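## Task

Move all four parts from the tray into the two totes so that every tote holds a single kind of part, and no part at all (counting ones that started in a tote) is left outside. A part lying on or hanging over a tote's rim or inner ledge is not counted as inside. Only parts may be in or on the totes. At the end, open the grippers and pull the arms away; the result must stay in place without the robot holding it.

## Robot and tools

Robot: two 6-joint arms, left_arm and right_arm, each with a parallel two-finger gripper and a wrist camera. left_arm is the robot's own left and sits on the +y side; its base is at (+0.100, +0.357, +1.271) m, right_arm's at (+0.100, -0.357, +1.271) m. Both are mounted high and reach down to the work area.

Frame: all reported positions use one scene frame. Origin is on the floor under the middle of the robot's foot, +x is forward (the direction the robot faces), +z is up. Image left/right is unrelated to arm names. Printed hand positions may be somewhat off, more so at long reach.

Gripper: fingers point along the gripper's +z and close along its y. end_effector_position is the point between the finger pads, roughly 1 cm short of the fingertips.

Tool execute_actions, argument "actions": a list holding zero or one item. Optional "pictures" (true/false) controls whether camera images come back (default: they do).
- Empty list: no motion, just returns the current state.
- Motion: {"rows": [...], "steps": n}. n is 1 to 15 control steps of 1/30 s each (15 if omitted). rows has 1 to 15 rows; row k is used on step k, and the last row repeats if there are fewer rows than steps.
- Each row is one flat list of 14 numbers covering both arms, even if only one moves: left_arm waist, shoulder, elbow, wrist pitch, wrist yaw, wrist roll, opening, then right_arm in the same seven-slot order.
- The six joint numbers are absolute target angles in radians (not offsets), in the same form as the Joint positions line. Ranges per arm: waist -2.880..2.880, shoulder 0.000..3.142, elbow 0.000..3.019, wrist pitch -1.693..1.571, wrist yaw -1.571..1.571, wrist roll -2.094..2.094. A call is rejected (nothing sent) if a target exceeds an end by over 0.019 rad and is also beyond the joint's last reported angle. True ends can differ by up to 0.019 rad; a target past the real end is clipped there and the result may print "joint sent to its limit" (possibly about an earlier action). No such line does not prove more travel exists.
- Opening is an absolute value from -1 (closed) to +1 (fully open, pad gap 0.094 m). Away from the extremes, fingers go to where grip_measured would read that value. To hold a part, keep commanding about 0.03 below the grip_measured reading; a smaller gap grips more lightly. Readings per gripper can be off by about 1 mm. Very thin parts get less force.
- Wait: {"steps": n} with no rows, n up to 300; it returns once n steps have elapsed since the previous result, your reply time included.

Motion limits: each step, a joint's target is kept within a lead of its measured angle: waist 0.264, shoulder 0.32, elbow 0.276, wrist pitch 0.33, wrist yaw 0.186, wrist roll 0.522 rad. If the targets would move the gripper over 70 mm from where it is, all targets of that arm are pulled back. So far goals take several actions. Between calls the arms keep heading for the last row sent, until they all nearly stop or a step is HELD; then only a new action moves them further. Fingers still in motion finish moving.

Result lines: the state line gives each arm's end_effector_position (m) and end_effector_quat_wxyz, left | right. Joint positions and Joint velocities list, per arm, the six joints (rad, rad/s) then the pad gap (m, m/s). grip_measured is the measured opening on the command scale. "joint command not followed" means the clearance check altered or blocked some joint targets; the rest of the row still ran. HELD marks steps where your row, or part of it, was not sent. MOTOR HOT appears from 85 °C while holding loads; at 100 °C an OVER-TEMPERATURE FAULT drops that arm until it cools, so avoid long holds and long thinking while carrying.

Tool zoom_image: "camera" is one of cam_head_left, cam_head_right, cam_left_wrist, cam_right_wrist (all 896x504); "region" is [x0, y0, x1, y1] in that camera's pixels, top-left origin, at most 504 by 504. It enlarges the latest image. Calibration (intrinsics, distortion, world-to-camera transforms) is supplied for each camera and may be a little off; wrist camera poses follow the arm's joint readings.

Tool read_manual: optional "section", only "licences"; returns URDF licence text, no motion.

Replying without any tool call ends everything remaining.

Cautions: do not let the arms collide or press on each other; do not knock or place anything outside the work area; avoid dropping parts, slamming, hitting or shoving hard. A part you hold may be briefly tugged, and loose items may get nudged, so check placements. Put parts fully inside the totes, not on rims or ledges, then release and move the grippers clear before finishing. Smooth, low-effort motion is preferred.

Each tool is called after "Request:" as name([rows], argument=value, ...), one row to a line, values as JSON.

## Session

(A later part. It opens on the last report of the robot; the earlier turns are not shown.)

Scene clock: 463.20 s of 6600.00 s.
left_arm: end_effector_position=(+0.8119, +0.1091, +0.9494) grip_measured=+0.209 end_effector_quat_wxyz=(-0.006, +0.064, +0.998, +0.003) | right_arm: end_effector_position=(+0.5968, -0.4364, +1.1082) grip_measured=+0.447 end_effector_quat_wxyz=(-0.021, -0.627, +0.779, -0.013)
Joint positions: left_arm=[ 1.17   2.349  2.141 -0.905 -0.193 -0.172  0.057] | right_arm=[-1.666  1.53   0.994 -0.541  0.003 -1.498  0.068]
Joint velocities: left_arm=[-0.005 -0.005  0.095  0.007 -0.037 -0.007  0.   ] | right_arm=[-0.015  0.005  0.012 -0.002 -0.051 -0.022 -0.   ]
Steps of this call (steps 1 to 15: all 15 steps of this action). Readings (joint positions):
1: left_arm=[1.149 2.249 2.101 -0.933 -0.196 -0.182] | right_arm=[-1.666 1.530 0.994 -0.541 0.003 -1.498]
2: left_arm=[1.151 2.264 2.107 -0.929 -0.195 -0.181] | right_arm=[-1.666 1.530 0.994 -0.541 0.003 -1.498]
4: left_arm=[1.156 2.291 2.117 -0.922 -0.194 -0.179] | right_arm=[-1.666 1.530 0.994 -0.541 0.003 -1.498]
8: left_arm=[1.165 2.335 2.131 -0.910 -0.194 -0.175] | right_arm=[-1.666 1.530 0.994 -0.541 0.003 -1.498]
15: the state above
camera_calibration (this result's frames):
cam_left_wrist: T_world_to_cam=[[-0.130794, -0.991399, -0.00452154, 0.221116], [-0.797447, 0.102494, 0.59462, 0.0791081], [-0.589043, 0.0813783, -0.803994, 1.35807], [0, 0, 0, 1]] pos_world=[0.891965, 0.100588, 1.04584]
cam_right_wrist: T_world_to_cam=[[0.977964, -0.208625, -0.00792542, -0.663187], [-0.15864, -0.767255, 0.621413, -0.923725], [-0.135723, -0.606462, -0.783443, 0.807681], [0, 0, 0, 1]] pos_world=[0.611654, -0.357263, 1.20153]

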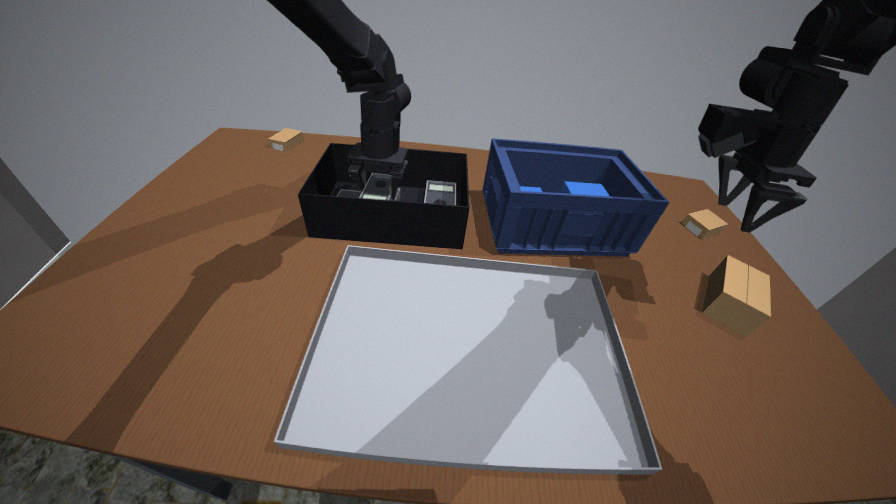

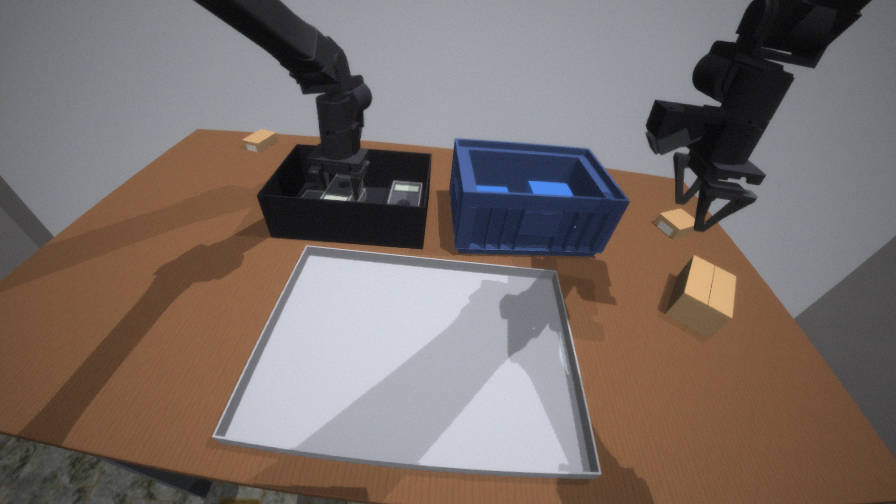

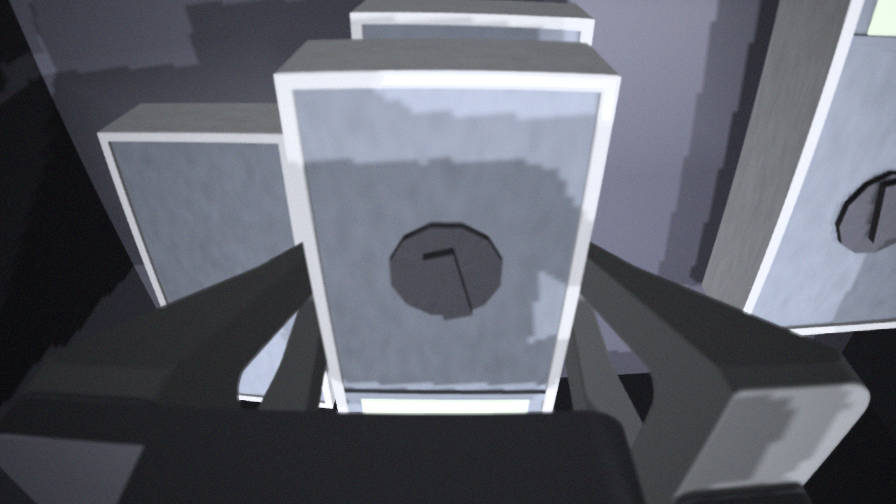

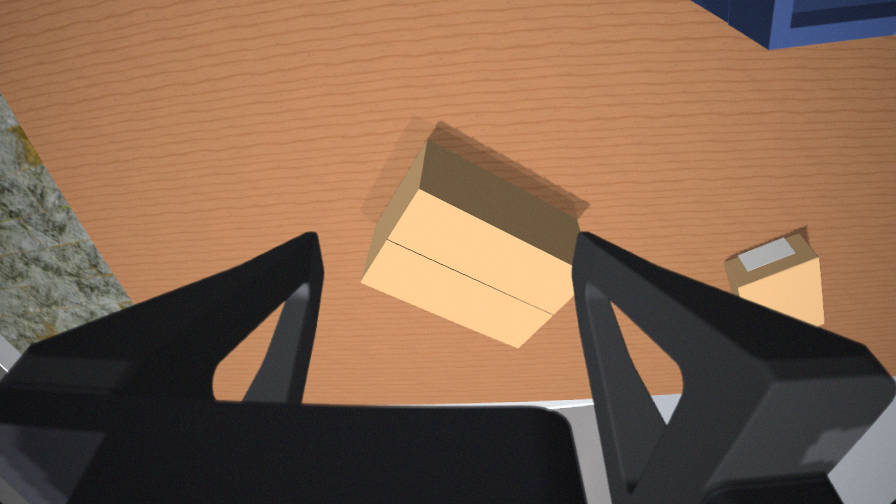

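Request:
execute_actions([
  {"rows":[[1.155,2.35,2.208,-0.886,-0.19,-0.16,0.165,-1.67,1.53,1.0,-0.54,0,-1.498,0.45],[1.148,2.355,2.21,-0.884,-0.19,-0.16,0.165,-1.67,1.53,1.0,-0.54,0,-1.498,0.45],[1.144,2.36,2.212,-0.882,-0.19,-0.16,0.165,-1.67,1.53,1.0,-0.54,0,-1.498,0.45],[1.144,2.365,2.214,-0.88,-0.19,-0.16,0.165,-1.67,1.53,1.0,-0.54,0,-1.498,0.45],[1.144,2.37,2.215,-0.878,-0.19,-0.16,0.165,-1.67,1.53,1.0,-0.54,0,-1.498,0.45],[1.144,2.375,2.215,-0.878,-0.19,-0.16,0.165,-1.67,1.53,1.0,-0.54,0,-1.498,0.45],[1.144,2.38,2.215,-0.878,-0.19,-0.16,0.165,-1.67,1.53,1.0,-0.54,0,-1.498,0.45]],"steps":15},
])

Scene clock: 472.10 s of 6600.00 s.
left_arm: end_effector_position=(+0.8146, +0.1020, +0.9417) grip_measured=+0.209 end_effector_quat_wxyz=(+0.001, +0.065, +0.998, +0.000) | right_arm: end_effector_position=(+0.5968, -0.4364, +1.1082) grip_measured=+0.447 end_effector_quat_wxyz=(-0.021, -0.627, +0.779, -0.013)
Joint positions: left_arm=[ 1.165  2.372  2.164 -0.892 -0.193 -0.171  0.057] | right_arm=[-1.666  1.53   0.994 -0.541  0.003 -1.498  0.068]
Joint velocities: left_arm=[-0.005  0.044  0.012 -0.027  0.037 -0.051 -0.   ] | right_arm=[ 0.005  0.005 -0.002  0.007  0.022 -0.007 -0.   ]
Steps of this call (steps 1 to 30: the robot went on to your last target; steps 31 to 90: nothing new was sent; then 5.40 s passed at rest; steps 91 to 105: all 15 steps of this action). Readings (joint positions):
91: left_arm=[1.170 2.349 2.155 -0.901 -0.193 -0.171] | right_arm=[-1.666 1.530 0.994 -0.541 0.003 -1.498]
92: left_arm=[1.170 2.349 2.155 -0.901 -0.193 -0.171] | right_arm=[-1.666 1.530 0.994 -0.541 0.003 -1.498]
94: left_arm=[1.170 2.349 2.155 -0.899 -0.193 -0.171] | right_arm=[-1.666 1.530 0.994 -0.541 0.003 -1.498]
98: left_arm=[1.168 2.357 2.163 -0.893 -0.193 -0.171] | right_arm=[-1.666 1.530 0.994 -0.541 0.003 -1.498]
105: the state above
camera_calibration (this result's frames):
cam_left_wrist: T_world_to_cam=[[-0.133639, -0.99103, 0.00019969, 0.212258], [-0.804607, 0.108618, 0.583789, 0.101975], [-0.578574, 0.0778564, -0.811905, 1.3533], [0, 0, 0, 1]] pos_world=[0.893399, 0.0939143, 1.03918]
cam_right_wrist: T_world_to_cam=[[0.977964, -0.208625, -0.00792542, -0.663187], [-0.15864, -0.767255, 0.621413, -0.923725], [-0.135723, -0.606462, -0.783443, 0.807681], [0, 0, 0, 1]] pos_world=[0.611654, -0.357263, 1.20153]

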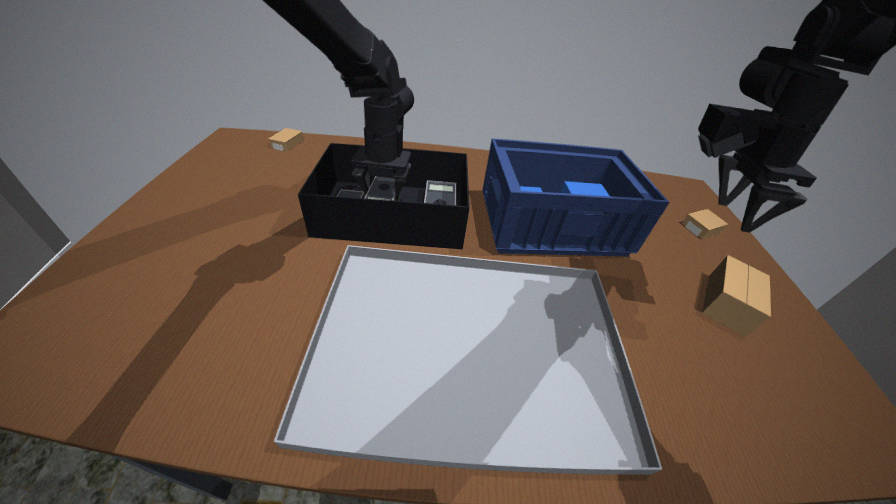

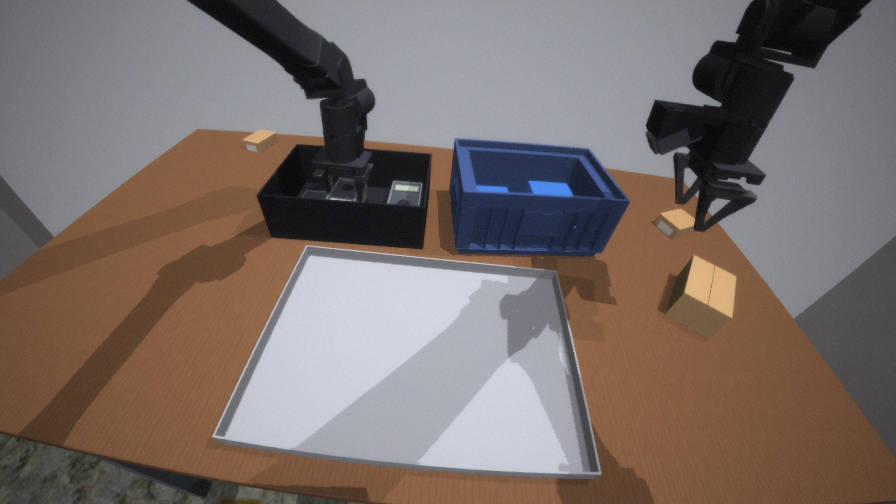

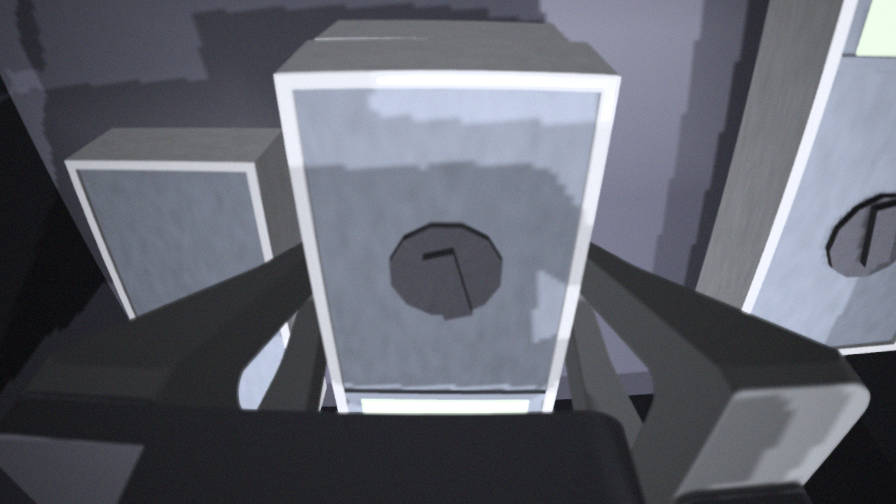

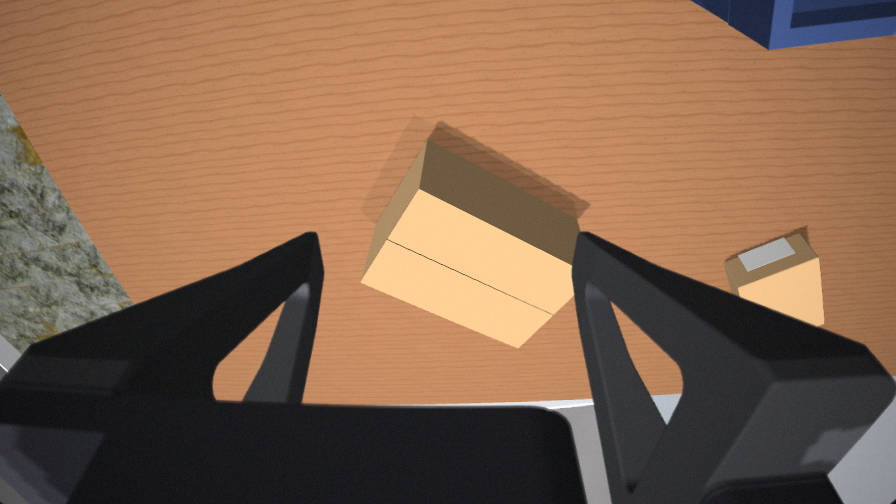

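Aligned. Slight nudge, release, rise and retreat.

Request:
execute_actions([
  {"rows":[[1.155,2.388,2.21,-0.885,-0.19,-0.165,0.165,-1.67,1.53,1.0,-0.54,0,-1.498,0.45],[1.155,2.39,2.21,-0.885,-0.19,-0.165,0.165,-1.67,1.53,1.0,-0.54,0,-1.498,0.45],[1.155,2.39,2.21,-0.885,-0.19,-0.165,0.165,-1.67,1.53,1.0,-0.54,0,-1.498,0.45],[1.155,2.39,2.21,-0.885,-0.19,-0.165,0.165,-1.67,1.53,1.0,-0.54,0,-1.498,0.45],[1.155,2.38,2.21,-0.885,-0.19,-0.165,0.19,-1.67,1.53,1.0,-0.54,0,-1.498,0.45],[1.155,2.37,2.21,-0.885,-0.19,-0.165,0.22,-1.67,1.53,1.0,-0.54,0,-1.498,0.45],[1.155,2.37,2.21,-0.885,-0.19,-0.165,0.28,-1.67,1.53,1.0,-0.54,0,-1.498,0.45],[1.155,2.365,2.21,-0.885,-0.19,-0.165,0.36,-1.67,1.53,1.0,-0.54,0,-1.498,0.45],[1.155,2.36,2.21,-0.89,-0.19,-0.165,0.44,-1.67,1.53,1.0,-0.54,0,-1.498,0.45],[1.155,2.35,2.205,-0.895,-0.19,-0.165,0.5,-1.67,1.53,1.0,-0.54,0,-1.498,0.45],[1.15,2.335,2.2,-0.9,-0.19,-0.165,0.5,-1.67,1.53,1.0,-0.54,0,-1.498,0.45],[1.148,2.32,2.195,-0.905,-0.19,-0.165,0.5,-1.67,1.53,1.0,-0.54,0,-1.498,0.45],[1.146,2.305,2.188,-0.91,-0.19,-0.165,0.5,-1.67,1.53,1.0,-0.54,0,-1.498,0.45],[1.144,2.29,2.18,-0.915,-0.19,-0.165,0.5,-1.67,1.53,1.0,-0.54,0,-1.498,0.45],[1.142,2.275,2.17,-0.92,-0.19,-0.165,0.5,-1.67,1.53,1.0,-0.54,0,-1.498,0.45]],"steps":15},
], pictures=false)

Request:
execute_actions([
  {"rows":[[1.14,2.257,2.158,-0.925,-0.19,-0.165,0.5,-1.67,1.53,1.0,-0.54,0,-1.498,0.45],[1.14,2.238,2.145,-0.93,-0.19,-0.165,0.5,-1.67,1.53,1.0,-0.54,0,-1.498,0.45],[1.14,2.218,2.131,-0.935,-0.19,-0.165,0.5,-1.67,1.53,1.0,-0.54,0,-1.498,0.45],[1.14,2.198,2.117,-0.94,-0.19,-0.165,0.5,-1.67,1.53,1.0,-0.54,0,-1.498,0.45],[1.14,2.178,2.103,-0.945,-0.19,-0.165,0.5,-1.67,1.53,1.0,-0.54,0,-1.498,0.45],[1.14,2.158,2.089,-0.95,-0.19,-0.165,0.5,-1.67,1.53,1.0,-0.54,0,-1.498,0.45],[1.14,2.138,2.074,-0.955,-0.19,-0.165,0.5,-1.67,1.53,1.0,-0.54,0,-1.498,0.45],[1.14,2.118,2.058,-0.96,-0.19,-0.165,0.5,-1.67,1.53,1.0,-0.54,0,-1.498,0.45],[1.145,2.097,2.04,-0.96,-0.19,-0.165,0.5,-1.67,1.53,1.0,-0.54,0,-1.498,0.45],[1.15,2.076,2.02,-0.96,-0.19,-0.165,0.5,-1.67,1.53,1.0,-0.54,0,-1.498,0.45],[1.16,2.055,1.995,-0.955,-0.19,-0.165,0.5,-1.67,1.53,1.0,-0.54,0,-1.498,0.45],[1.17,2.034,1.97,-0.95,-0.19,-0.165,0.5,-1.67,1.53,1.0,-0.54,0,-1.498,0.45],[1.18,2.013,1.94,-0.94,-0.185,-0.165,0.5,-1.67,1.53,1.0,-0.54,0,-1.498,0.45],[1.195,1.992,1.91,-0.93,-0.18,-0.165,0.5,-1.67,1.53,1.0,-0.54,0,-1.498,0.45],[1.21,1.971,1.875,-0.92,-0.175,-0.165,0.5,-1.67,1.53,1.0,-0.54,0,-1.498,0.45]],"steps":15},
], pictures=false)

Request:
execute_actions([
  {"rows":[[1.23,1.95,1.84,-0.905,-0.17,-0.165,0.5,-1.67,1.53,1.0,-0.54,0,-1.498,0.45],[1.25,1.93,1.805,-0.89,-0.16,-0.165,0.5,-1.67,1.53,1.0,-0.54,0,-1.498,0.45],[1.27,1.91,1.77,-0.875,-0.15,-0.165,0.5,-1.67,1.53,1.0,-0.54,0,-1.498,0.45],[1.29,1.89,1.735,-0.86,-0.14,-0.165,0.5,-1.67,1.53,1.0,-0.54,0,-1.498,0.45],[1.31,1.87,1.7,-0.845,-0.13,-0.165,0.5,-1.67,1.53,1.0,-0.54,0,-1.498,0.45],[1.33,1.85,1.665,-0.83,-0.12,-0.165,0.5,-1.67,1.53,1.0,-0.54,0,-1.498,0.45],[1.35,1.83,1.63,-0.815,-0.11,-0.165,0.5,-1.67,1.53,1.0,-0.54,0,-1.498,0.45],[1.37,1.81,1.595,-0.8,-0.1,-0.165,0.5,-1.67,1.53,1.0,-0.54,0,-1.498,0.45],[1.39,1.79,1.56,-0.785,-0.09,-0.165,0.5,-1.67,1.53,1.0,-0.54,0,-1.498,0.45],[1.41,1.77,1.525,-0.77,-0.08,-0.165,0.5,-1.67,1.53,1.0,-0.54,0,-1.498,0.45],[1.43,1.75,1.49,-0.755,-0.07,-0.165,0.5,-1.67,1.53,1.0,-0.54,0,-1.498,0.45],[1.45,1.73,1.455,-0.74,-0.06,-0.165,0.5,-1.67,1.53,1.0,-0.54,0,-1.498,0.45],[1.47,1.71,1.42,-0.725,-0.05,-0.165,0.5,-1.67,1.53,1.0,-0.54,0,-1.498,0.45],[1.49,1.69,1.385,-0.71,-0.04,-0.165,0.5,-1.67,1.53,1.0,-0.54,0,-1.498,0.45],[1.51,1.67,1.35,-0.695,-0.03,-0.165,0.5,-1.67,1.53,1.0,-0.54,0,-1.498,0.45]],"steps":15},
], pictures=false)

Request:
execute_actions([
  {"rows":[[1.528,1.652,1.318,-0.68,-0.02,-0.165,0.5,-1.67,1.53,1.0,-0.54,0,-1.498,0.45],[1.545,1.636,1.288,-0.668,-0.01,-0.165,0.5,-1.67,1.53,1.0,-0.54,0,-1.498,0.45],[1.56,1.622,1.26,-0.656,0,-0.165,0.5,-1.67,1.53,1.0,-0.54,0,-1.498,0.45],[1.573,1.61,1.235,-0.645,0,-0.165,0.5,-1.67,1.53,1.0,-0.54,0,-1.498,0.45],[1.584,1.6,1.213,-0.635,0,-0.165,0.5,-1.67,1.53,1.0,-0.54,0,-1.498,0.45],[1.592,1.592,1.194,-0.627,0,-0.165,0.5,-1.67,1.53,1.0,-0.54,0,-1.498,0.45],[1.598,1.586,1.178,-0.62,0,-0.165,0.5,-1.67,1.53,1.0,-0.54,0,-1.498,0.45],[1.6,1.582,1.166,-0.615,0,-0.165,0.5,-1.67,1.53,1.0,-0.54,0,-1.498,0.45],[1.6,1.58,1.158,-0.61,0,-0.165,0.5,-1.67,1.53,1.0,-0.54,0,-1.498,0.45]],"steps":15},
])

Request:
zoom_image(camera="cam_head_left", region=[290,120,680,270])

Scene clock: 506.53 s of 6600.00 s.
left_arm: end_effector_position=(+0.8137, +0.1025, +0.9430) grip_measured=+0.497 end_effector_quat_wxyz=(-0.002, +0.066, +0.998, +0.001) | right_arm: end_effector_position=(+0.5968, -0.4364, +1.1082) grip_measured=+0.447 end_effector_quat_wxyz=(-0.021, -0.627, +0.779, -0.013)
Joint positions: left_arm=[ 1.165  2.37   2.164 -0.899 -0.193 -0.171  0.07 ] | right_arm=[-1.666  1.53   0.994 -0.541  0.003 -1.498  0.068]
Joint velocities: left_arm=[-0.015 -0.103 -0.017 -0.1   -0.051 -0.037 -0.   ] | right_arm=[ 0.005  0.005 -0.007 -0.027 -0.022 -0.066  0.001]
Steps of this call (steps 1 to 15: the robot went on to your last target; steps 16 to 90: nothing new was sent; then 30.93 s passed at rest; steps 91 to 105: all 15 steps of this action). Readings (joint positions):
91: left_arm=[1.165 2.375 2.164 -0.892 -0.193 -0.171] | right_arm=[-1.666 1.530 0.994 -0.541 0.003 -1.498]
92: left_arm=[1.165 2.375 2.164 -0.892 -0.193 -0.171] | right_arm=[-1.666 1.530 0.994 -0.541 0.003 -1.498]
94: left_arm=[1.165 2.376 2.164 -0.892 -0.193 -0.171] | right_arm=[-1.666 1.530 0.994 -0.541 0.003 -1.498]
98: left_arm=[1.165 2.376 2.164 -0.892 -0.193 -0.171] | right_arm=[-1.666 1.530 0.994 -0.541 0.003 -1.498]
105: the state above

Scene clock: 507.03 s of 6600.00 s.
left_arm: end_effector_position=(+0.8106, +0.1262, +1.0546) grip_measured=+0.498 end_effector_quat_wxyz=(+0.005, +0.063, +0.998, -0.005) | right_arm: end_effector_position=(+0.5968, -0.4364, +1.1082) grip_measured=+0.447 end_effector_quat_wxyz=(-0.021, -0.627, +0.779, -0.013)
Joint positions: left_arm=[ 1.166  2.105  1.95  -0.934 -0.184 -0.171  0.07 ] | right_arm=[-1.666  1.53   0.994 -0.541  0.003 -1.498  0.068]
Joint velocities: left_arm=[ 0.063 -0.923 -0.872  0.051  0.198  0.007 -0.001] | right_arm=[ 0.015 -0.015 -0.012  0.002  0.037 -0.051 -0.   ]
Steps of this call (steps 1 to 15: all 15 steps of this action). Readings (joint positions):
1: left_arm=[1.165 2.365 2.162 -0.902 -0.193 -0.171] | right_arm=[-1.666 1.530 0.994 -0.541 0.003 -1.498]
2: left_arm=[1.165 2.357 2.157 -0.905 -0.193 -0.171] | right_arm=[-1.666 1.530 0.994 -0.541 0.003 -1.498]
4: left_arm=[1.165 2.335 2.140 -0.912 -0.193 -0.171] | right_arm=[-1.666 1.530 0.994 -0.541 0.003 -1.498]
8: left_arm=[1.165 2.272 2.094 -0.927 -0.193 -0.171] | right_arm=[-1.666 1.530 0.994 -0.541 0.003 -1.498]
15: the state above

Scene clock: 507.53 s of 6600.00 s.
left_arm: end_effector_position=(+0.7281, +0.3441, +1.0977) grip_measured=+0.498 end_effector_quat_wxyz=(+0.001, +0.075, -0.997, -0.001) | right_arm: end_effector_position=(+0.5968, -0.4364, +1.1082) grip_measured=+0.447 end_effector_quat_wxyz=(-0.021, -0.627, +0.779, -0.013)
Joint positions: left_arm=[ 1.481  1.746  1.415 -0.739 -0.045 -0.171  0.07 ] | right_arm=[-1.666  1.53   0.994 -0.541  0.003 -1.498  0.068]
Joint velocities: left_arm=[ 0.806 -0.474 -1.062  0.471  0.227  0.007 -0.001] | right_arm=[-0.005  0.005 -0.007 -0.012 -0.11  -0.007 -0.001]
Steps of this call (steps 1 to 15: all 15 steps of this action). Readings (joint positions):
1: left_arm=[1.170 2.073 1.917 -0.931 -0.179 -0.171] | right_arm=[-1.666 1.530 0.994 -0.541 0.003 -1.498]
2: left_arm=[1.175 2.041 1.883 -0.925 -0.172 -0.171] | right_arm=[-1.666 1.530 0.994 -0.541 0.003 -1.498]
4: left_arm=[1.195 1.981 1.817 -0.906 -0.153 -0.171] | right_arm=[-1.666 1.530 0.994 -0.541 0.003 -1.498]
8: left_arm=[1.275 1.881 1.689 -0.851 -0.116 -0.171] | right_arm=[-1.666 1.530 0.994 -0.541 0.003 -1.498]
15: the state above

Scene clock: 508.03 s of 6600.00 s.
left_arm: end_effector_position=(+0.6490, +0.4076, +1.1030) grip_measured=+0.498 end_effector_quat_wxyz=(+0.008, +0.129, -0.992, -0.010) | right_arm: end_effector_position=(+0.5968, -0.4364, +1.1082) grip_measured=+0.447 end_effector_quat_wxyz=(-0.021, -0.627, +0.779, -0.013)
Joint positions: left_arm=[ 1.604  1.614  1.156 -0.626 -0.003 -0.171  0.07 ] | right_arm=[-1.666  1.53   0.994 -0.541  0.003 -1.498  0.068]
Joint velocities: left_arm=[-0.005 -0.024  0.012  0.022 -0.007 -0.022 -0.001] | right_arm=[ 0.015 -0.005 -0.032  0.002 -0.022  0.066  0.   ]
Steps of this call (steps 1 to 15: all 15 steps of this action). Readings (joint positions):
1: left_arm=[1.507 1.730 1.378 -0.724 -0.035 -0.171] | right_arm=[-1.666 1.530 0.994 -0.541 0.003 -1.498]
2: left_arm=[1.530 1.714 1.343 -0.710 -0.026 -0.171] | right_arm=[-1.666 1.530 0.994 -0.541 0.003 -1.498]
4: left_arm=[1.567 1.684 1.279 -0.686 -0.010 -0.171] | right_arm=[-1.666 1.530 0.994 -0.541 0.003 -1.498]
8: left_arm=[1.601 1.633 1.188 -0.648 -0.006 -0.171] | right_arm=[-1.666 1.530 0.994 -0.541 0.003 -1.498]
15: the state above
camera_calibration (this result's frames):
cam_left_wrist: T_world_to_cam=[[0.25164, -0.967592, -0.0210699, 0.256848], [-0.773742, -0.214208, 0.596186, -0.0606864], [-0.581378, -0.133721, -0.80257, 1.44243], [0, 0, 0, 1]] pos_world=[0.727006, 0.428408, 1.19924]
cam_right_wrist: T_world_to_cam=[[0.977964, -0.208625, -0.00792542, -0.663187], [-0.15864, -0.767255, 0.621413, -0.923725], [-0.135723, -0.606462, -0.783443, 0.807681], [0, 0, 0, 1]] pos_world=[0.611654, -0.357263, 1.20153]

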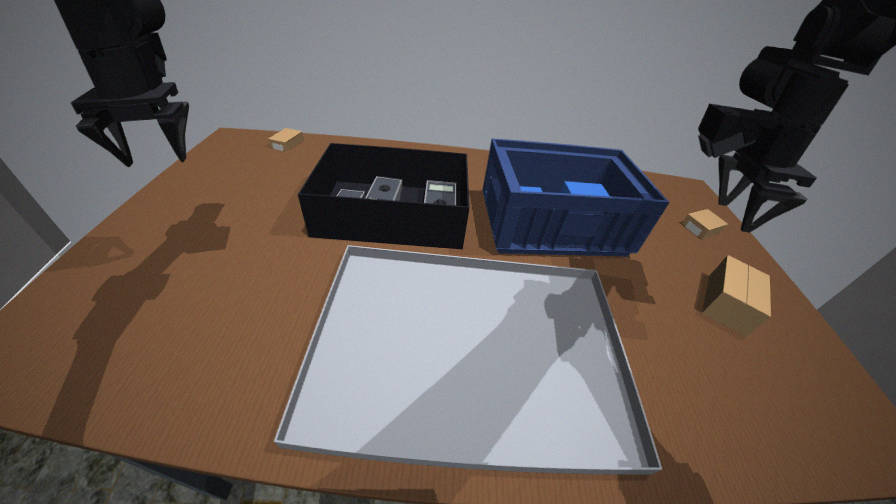

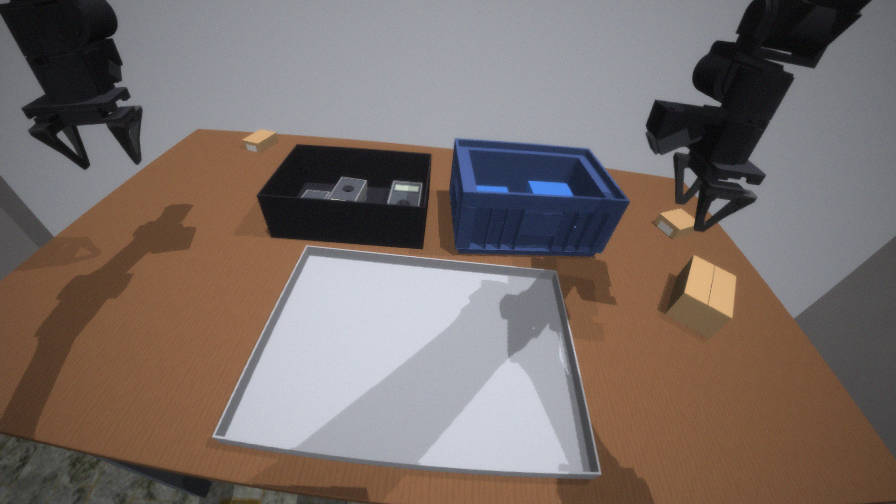

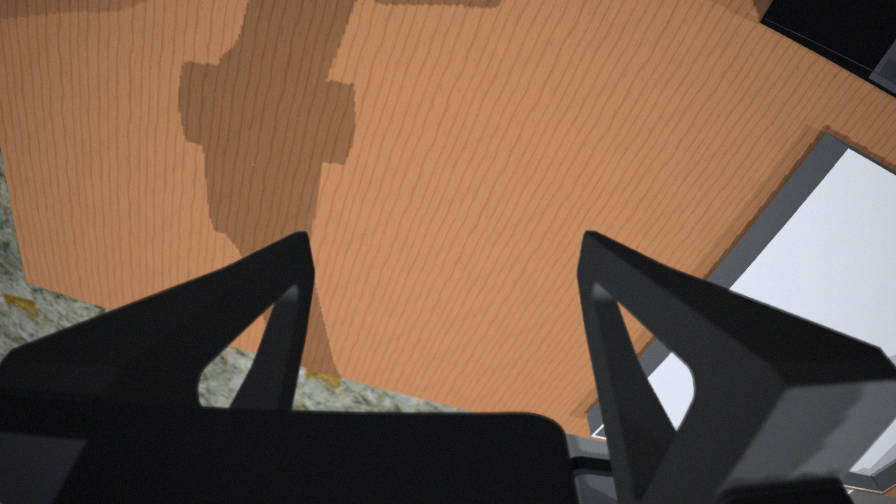

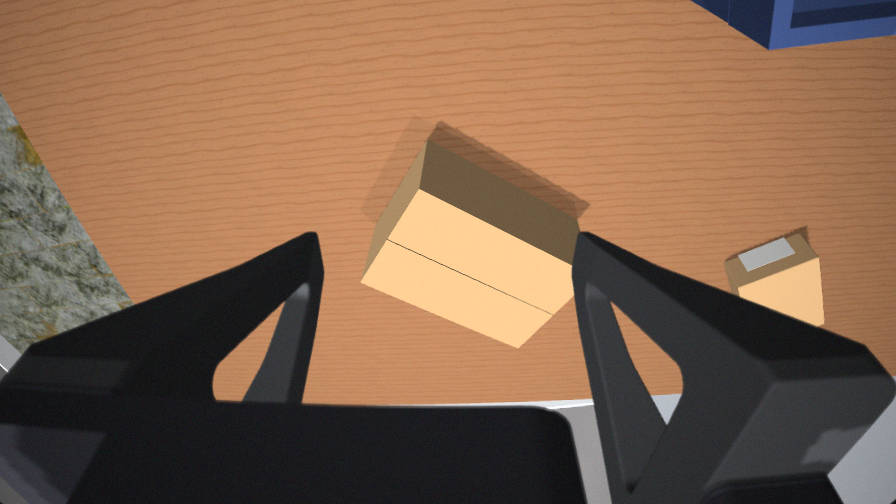

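Region (290, 120, 680, 270) of cam_head_left's 896x504 image, scaled by 1.292, with more detail than that image has; it fills the top 194 rows of this view, and the rest is white.

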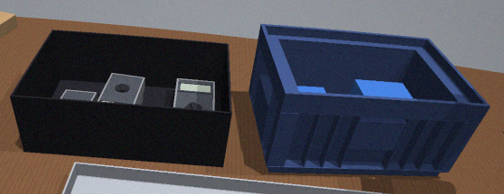

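Request:
finished_scene(scene=2)

The scene is finished: the task was done.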